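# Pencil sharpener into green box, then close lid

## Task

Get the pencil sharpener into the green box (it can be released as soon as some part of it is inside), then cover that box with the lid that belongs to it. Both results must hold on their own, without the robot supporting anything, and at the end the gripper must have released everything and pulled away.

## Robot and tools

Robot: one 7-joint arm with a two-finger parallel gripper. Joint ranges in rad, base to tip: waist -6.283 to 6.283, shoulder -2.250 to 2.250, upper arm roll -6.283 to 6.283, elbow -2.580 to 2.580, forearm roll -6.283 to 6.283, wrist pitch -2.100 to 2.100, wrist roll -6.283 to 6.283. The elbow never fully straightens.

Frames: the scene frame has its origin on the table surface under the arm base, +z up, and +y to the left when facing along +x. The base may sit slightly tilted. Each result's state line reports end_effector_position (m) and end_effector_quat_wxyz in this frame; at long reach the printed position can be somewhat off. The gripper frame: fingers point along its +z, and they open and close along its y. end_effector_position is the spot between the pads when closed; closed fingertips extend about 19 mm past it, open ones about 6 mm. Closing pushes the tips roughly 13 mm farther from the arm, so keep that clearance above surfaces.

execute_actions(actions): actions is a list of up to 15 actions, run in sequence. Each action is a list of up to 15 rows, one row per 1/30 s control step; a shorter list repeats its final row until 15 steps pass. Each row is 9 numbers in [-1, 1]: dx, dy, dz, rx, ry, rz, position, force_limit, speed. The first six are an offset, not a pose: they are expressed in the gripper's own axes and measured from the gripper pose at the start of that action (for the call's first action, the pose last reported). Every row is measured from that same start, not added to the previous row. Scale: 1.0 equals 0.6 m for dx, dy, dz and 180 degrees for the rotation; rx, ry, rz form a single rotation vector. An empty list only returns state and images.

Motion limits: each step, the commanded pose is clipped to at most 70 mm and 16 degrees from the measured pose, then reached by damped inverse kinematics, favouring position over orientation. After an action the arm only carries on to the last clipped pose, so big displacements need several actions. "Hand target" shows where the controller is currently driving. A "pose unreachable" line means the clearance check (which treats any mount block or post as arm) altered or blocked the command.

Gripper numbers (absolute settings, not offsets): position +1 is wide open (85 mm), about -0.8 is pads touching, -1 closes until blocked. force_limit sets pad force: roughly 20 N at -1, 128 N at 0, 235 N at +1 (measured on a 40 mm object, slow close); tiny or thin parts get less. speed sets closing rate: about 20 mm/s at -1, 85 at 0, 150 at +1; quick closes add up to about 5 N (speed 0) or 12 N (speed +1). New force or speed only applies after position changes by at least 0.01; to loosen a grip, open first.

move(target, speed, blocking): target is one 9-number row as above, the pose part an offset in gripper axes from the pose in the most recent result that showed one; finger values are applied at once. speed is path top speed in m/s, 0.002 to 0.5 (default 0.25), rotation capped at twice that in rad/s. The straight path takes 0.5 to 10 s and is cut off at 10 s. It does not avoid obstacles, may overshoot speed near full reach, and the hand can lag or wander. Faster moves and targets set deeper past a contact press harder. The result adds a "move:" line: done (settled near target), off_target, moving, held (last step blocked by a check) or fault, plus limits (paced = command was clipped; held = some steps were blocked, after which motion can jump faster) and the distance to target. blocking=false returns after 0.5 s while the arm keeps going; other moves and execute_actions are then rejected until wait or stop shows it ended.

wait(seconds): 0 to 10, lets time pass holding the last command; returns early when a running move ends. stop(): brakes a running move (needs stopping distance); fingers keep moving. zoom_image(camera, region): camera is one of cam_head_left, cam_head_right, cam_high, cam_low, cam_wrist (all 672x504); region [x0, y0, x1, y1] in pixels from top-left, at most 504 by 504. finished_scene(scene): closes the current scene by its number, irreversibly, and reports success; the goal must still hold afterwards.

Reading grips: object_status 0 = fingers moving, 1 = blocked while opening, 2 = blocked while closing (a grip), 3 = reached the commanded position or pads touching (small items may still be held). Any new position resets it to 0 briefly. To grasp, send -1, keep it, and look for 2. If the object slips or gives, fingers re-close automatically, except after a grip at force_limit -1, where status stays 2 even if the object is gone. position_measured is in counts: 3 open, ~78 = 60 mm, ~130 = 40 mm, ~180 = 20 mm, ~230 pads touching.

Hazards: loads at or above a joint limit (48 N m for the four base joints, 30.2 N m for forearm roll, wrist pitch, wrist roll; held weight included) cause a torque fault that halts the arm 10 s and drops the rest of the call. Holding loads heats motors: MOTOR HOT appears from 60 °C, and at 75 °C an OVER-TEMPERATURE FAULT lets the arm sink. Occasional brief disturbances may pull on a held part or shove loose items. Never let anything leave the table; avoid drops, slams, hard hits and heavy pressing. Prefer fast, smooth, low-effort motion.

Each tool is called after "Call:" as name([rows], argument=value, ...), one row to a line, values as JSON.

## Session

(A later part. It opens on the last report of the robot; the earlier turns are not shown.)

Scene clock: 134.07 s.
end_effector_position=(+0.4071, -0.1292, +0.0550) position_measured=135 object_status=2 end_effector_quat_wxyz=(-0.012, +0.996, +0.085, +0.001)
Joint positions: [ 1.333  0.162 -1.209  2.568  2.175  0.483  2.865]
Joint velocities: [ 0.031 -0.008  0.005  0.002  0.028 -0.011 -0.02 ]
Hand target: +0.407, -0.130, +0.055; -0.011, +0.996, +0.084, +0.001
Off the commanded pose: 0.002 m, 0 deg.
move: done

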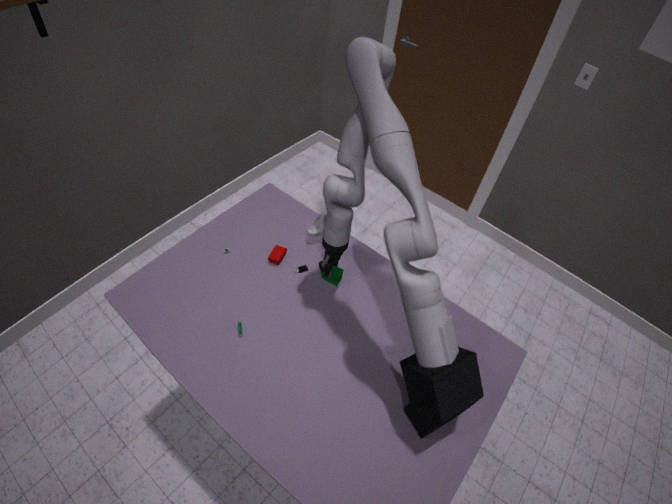

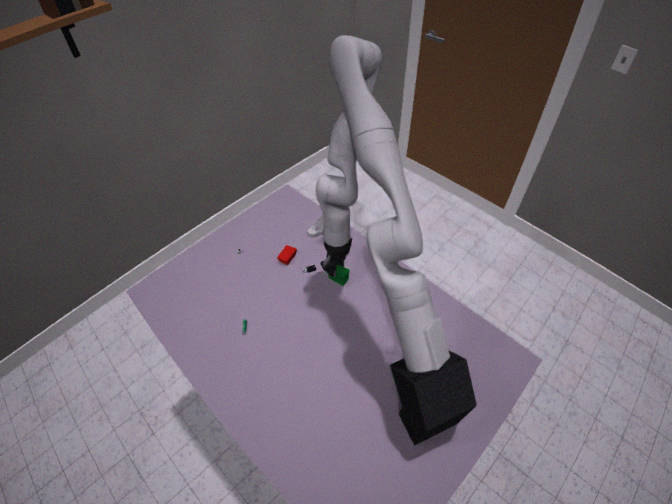

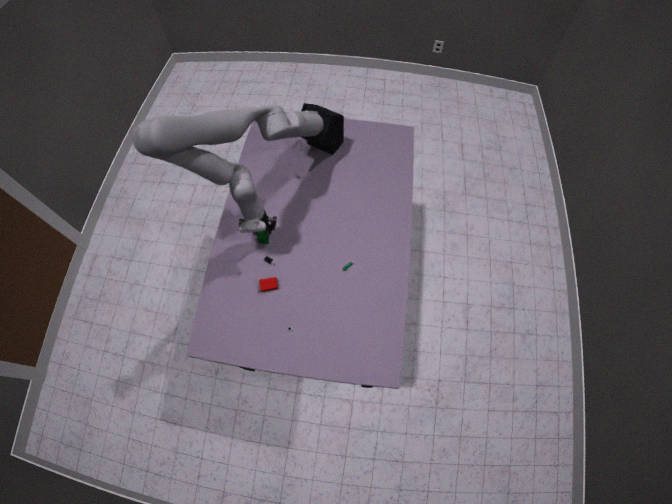

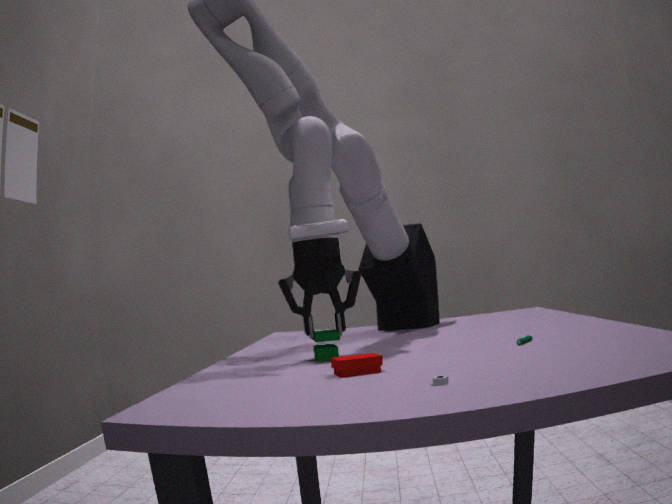

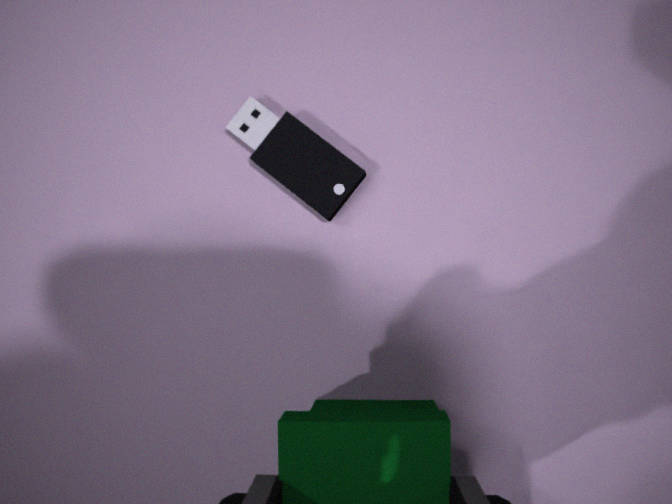

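Call:
move(target=[-0.001,0.005,0.025,0,0,0,-1,-0.6,0], speed=0.03)

Scene clock: 139.33 s.
end_effector_position=(+0.4070, -0.1324, +0.0400) position_measured=135 object_status=2 end_effector_quat_wxyz=(-0.011, +0.996, +0.086, +0.001)
Joint positions: [ 1.273  0.254 -1.175  2.56   2.169  0.571  2.898]
Joint velocities: [-0.01   0.014  0.001  0.001 -0.001  0.008  0.001]
Hand target: +0.407, -0.132, +0.040; -0.012, +0.996, +0.086, +0.001
Off the commanded pose: 0.001 m, 0 deg.
move: done

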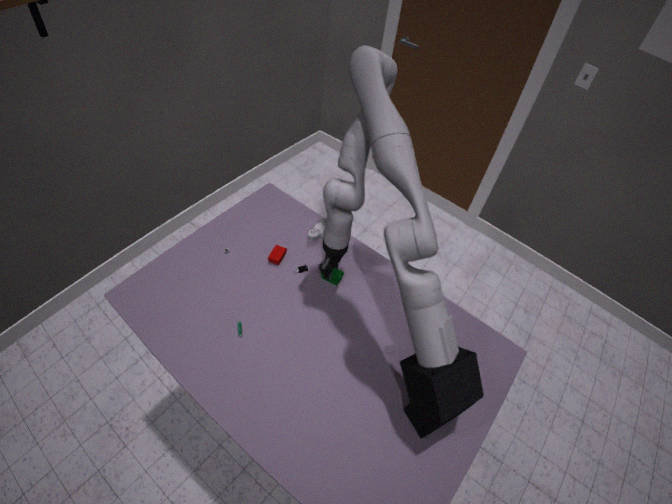

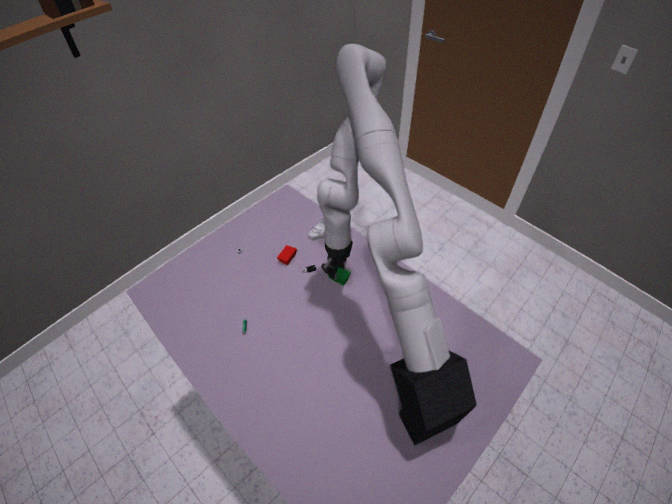

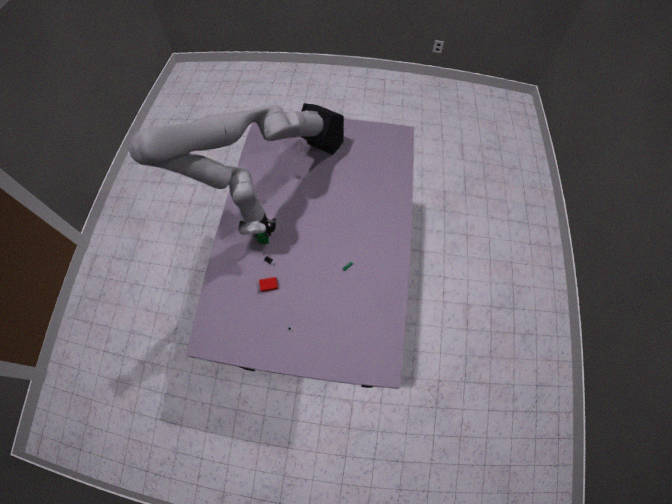

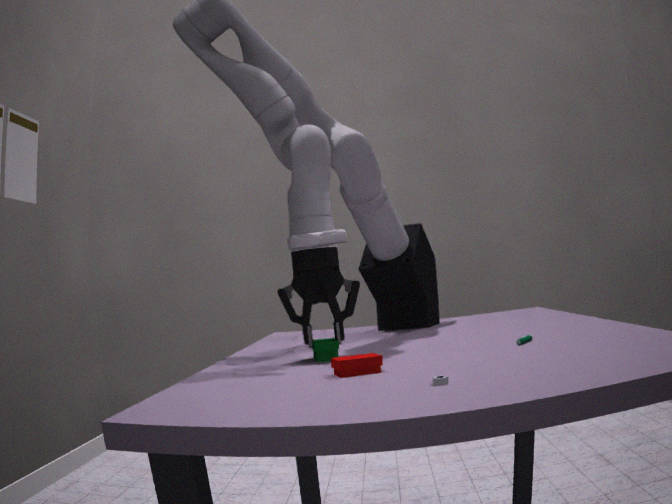

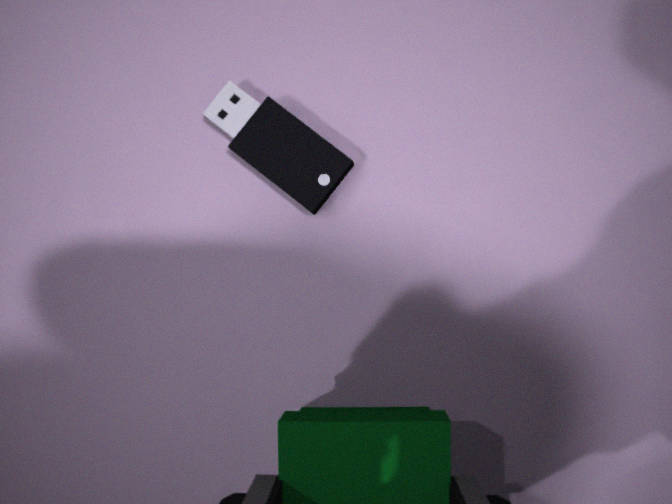

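Centred (300–432). Lower.

Call:
move(target=[0,0,0.018,0,0,0,-1,-0.6,0], speed=0.02)

Call:
zoom_image(camera="cam_low", region=[270,300,390,380])

Scene clock: 143.60 s.
end_effector_position=(+0.4068, -0.1319, +0.0315) position_measured=135 object_status=2 end_effector_quat_wxyz=(-0.010, +0.996, +0.090, +0.002)
Joint positions: [ 1.23   0.306 -1.158  2.558  2.17   0.633  2.91 ]
Joint velocities: [-0.005  0.003 -0.002  0.002 -0.003  0.009  0.003]
Hand target: +0.407, -0.132, +0.029; -0.011, +0.996, +0.086, +0.001
Off the commanded pose: 0.002 m, 1 deg.
move: done

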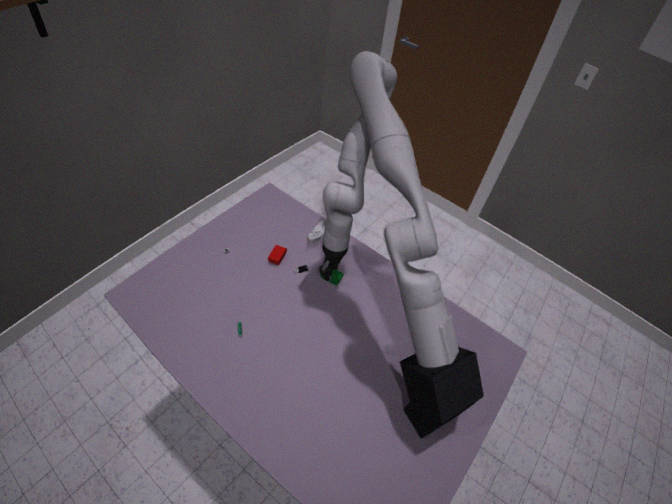

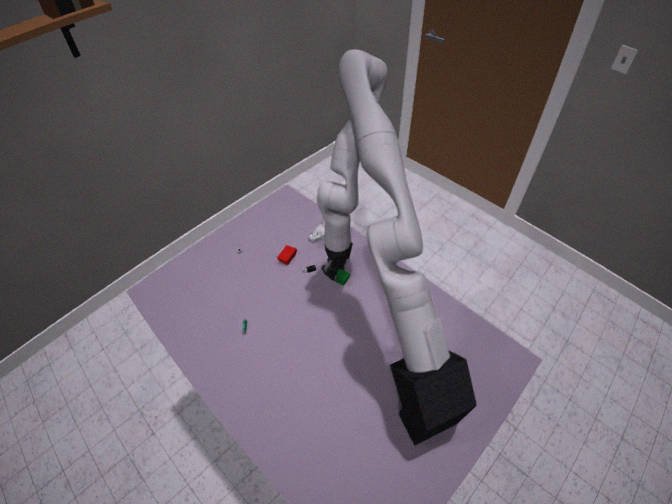

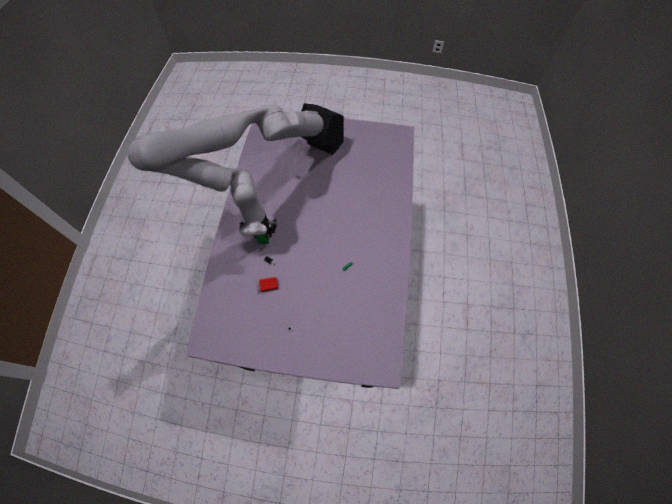

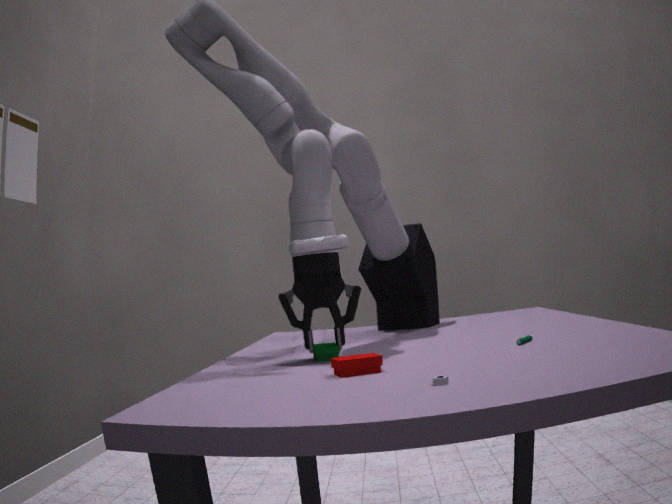

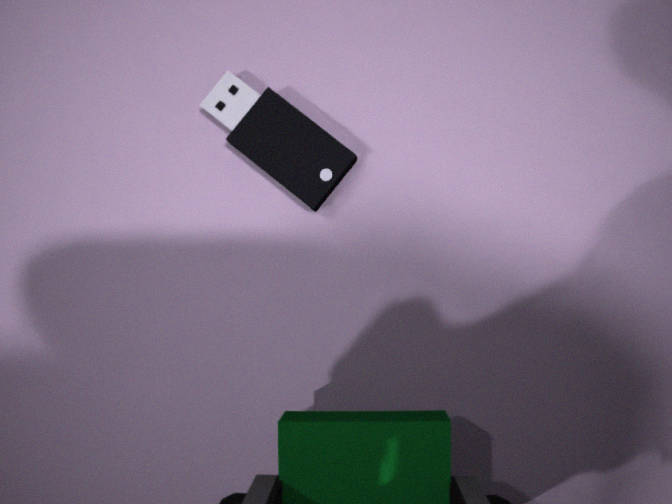

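Region (270, 300, 390, 380) of cam_low's 672x504 image, scaled by 4.200, with more detail than that image has.

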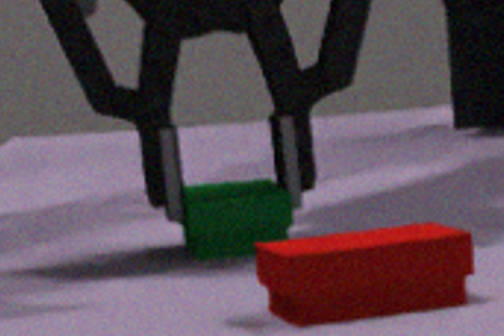

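Call:
execute_actions([
  [[0,0,-0.002,0,0,0,1,0,0]],
  [[0,0,0,0,0,0,1,0,0]],
  [[0,0,0,0,0,0,1,0,0]],
])

Call:
move(target=[0.03,0,-0.15,0,0,0,1,0,0])

Call:
zoom_image(camera="cam_low", region=[250,290,440,420])

Scene clock: 158.00 s.
end_effector_position=(+0.4068, -0.1319, +0.0327) position_measured=3 object_status=3 end_effector_quat_wxyz=(-0.010, +0.996, +0.090, +0.002)
Joint positions: [ 1.234  0.299 -1.159  2.559  2.17   0.626  2.909]
Joint velocities: [-0.     0.001 -0.002 -0.001 -0.002  0.001 -0.001]
Hand target: +0.407, -0.132, +0.033; -0.010, +0.996, +0.090, +0.002
Off the commanded pose: 0.000 m, 0 deg.

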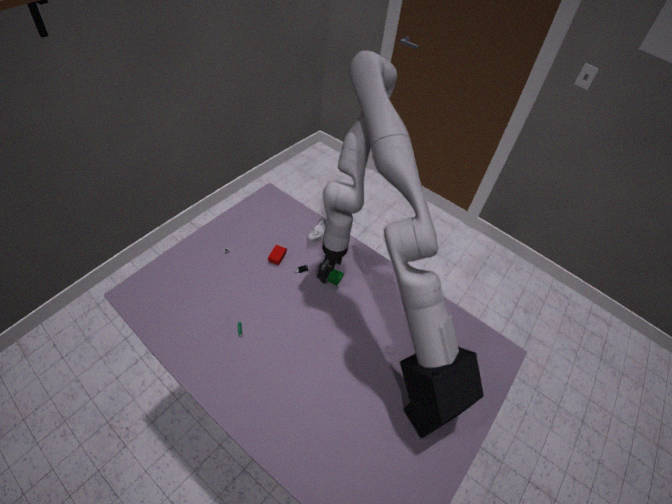

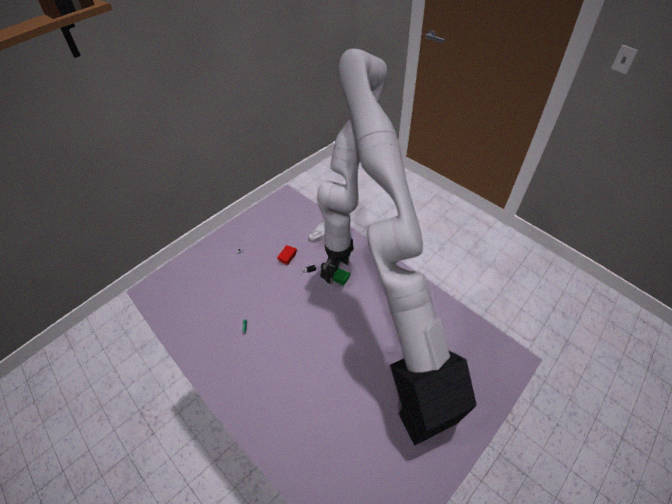

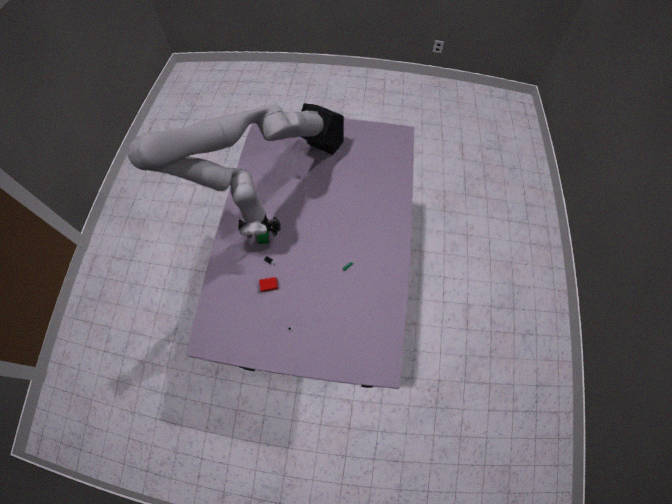

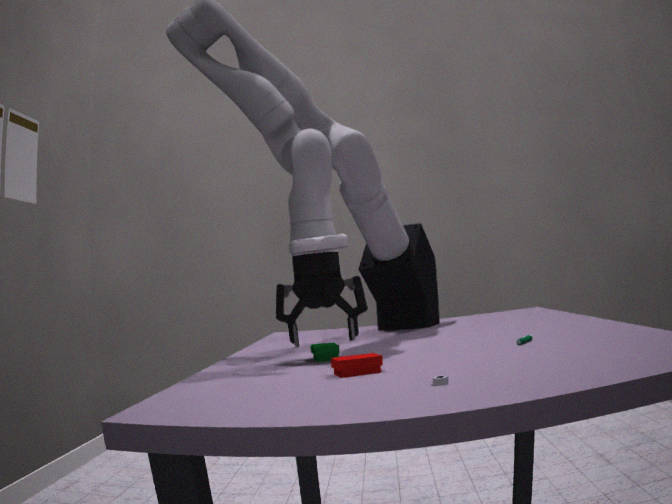

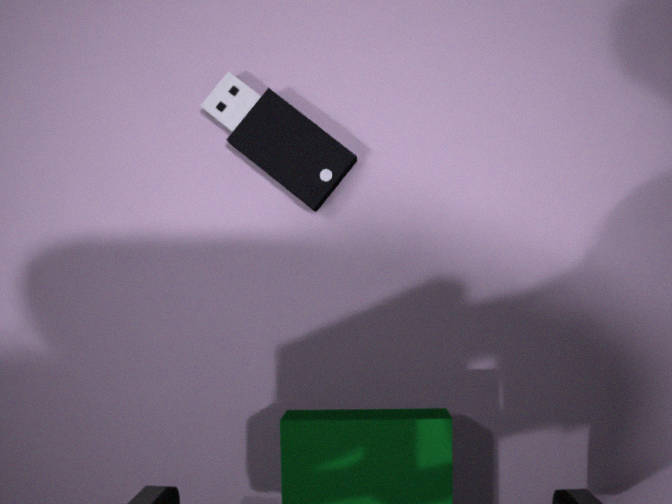

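Scene clock: 159.40 s.
end_effector_position=(+0.4248, -0.1314, +0.1231) position_measured=3 object_status=3 end_effector_quat_wxyz=(-0.009, +0.996, +0.088, +0.003)
Joint positions: [ 1.164 -0.308 -0.774  2.516  2.165 -0.074  2.874]
Joint velocities: [-0.083  0.015  0.068  0.009 -0.014  0.022  0.022]
Hand target: +0.425, -0.130, +0.123; -0.010, +0.996, +0.089, +0.004
Off the commanded pose: 0.001 m, 0 deg.
move: done

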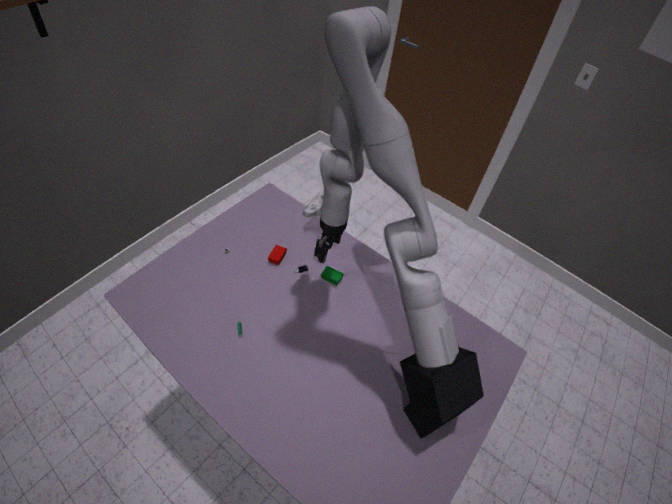

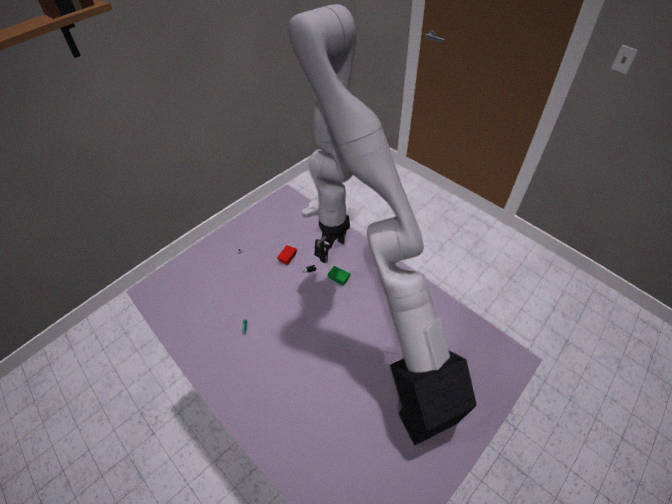

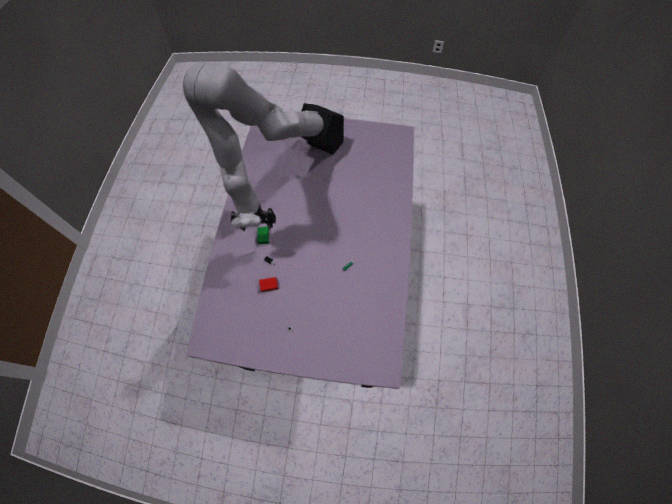

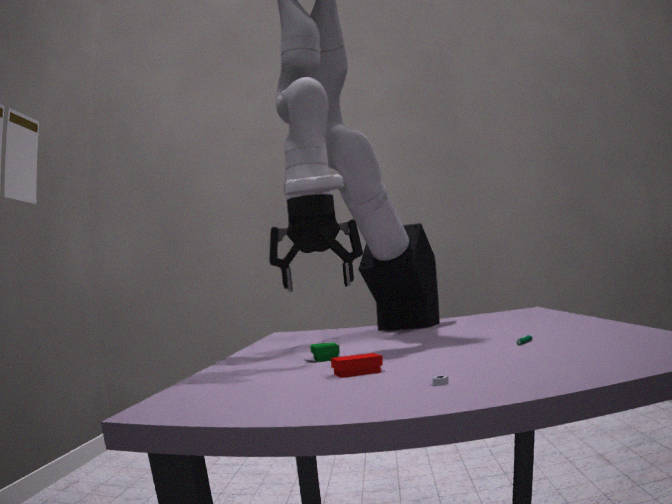

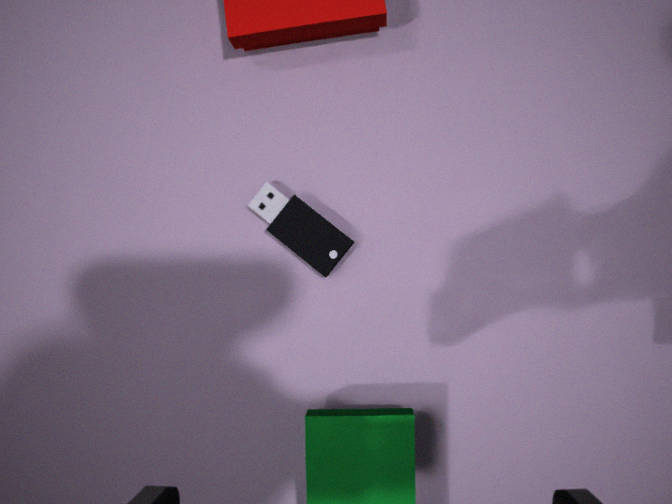

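Region (250, 290, 440, 420) of cam_low's 672x504 image, scaled by 2.653, with more detail than that image has; it fills the top 345 rows of this view, and the rest is white.

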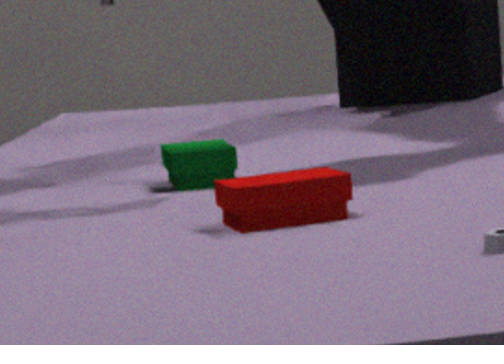

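Call:
finished_scene(scene=2)

The scene is finished: the task was done.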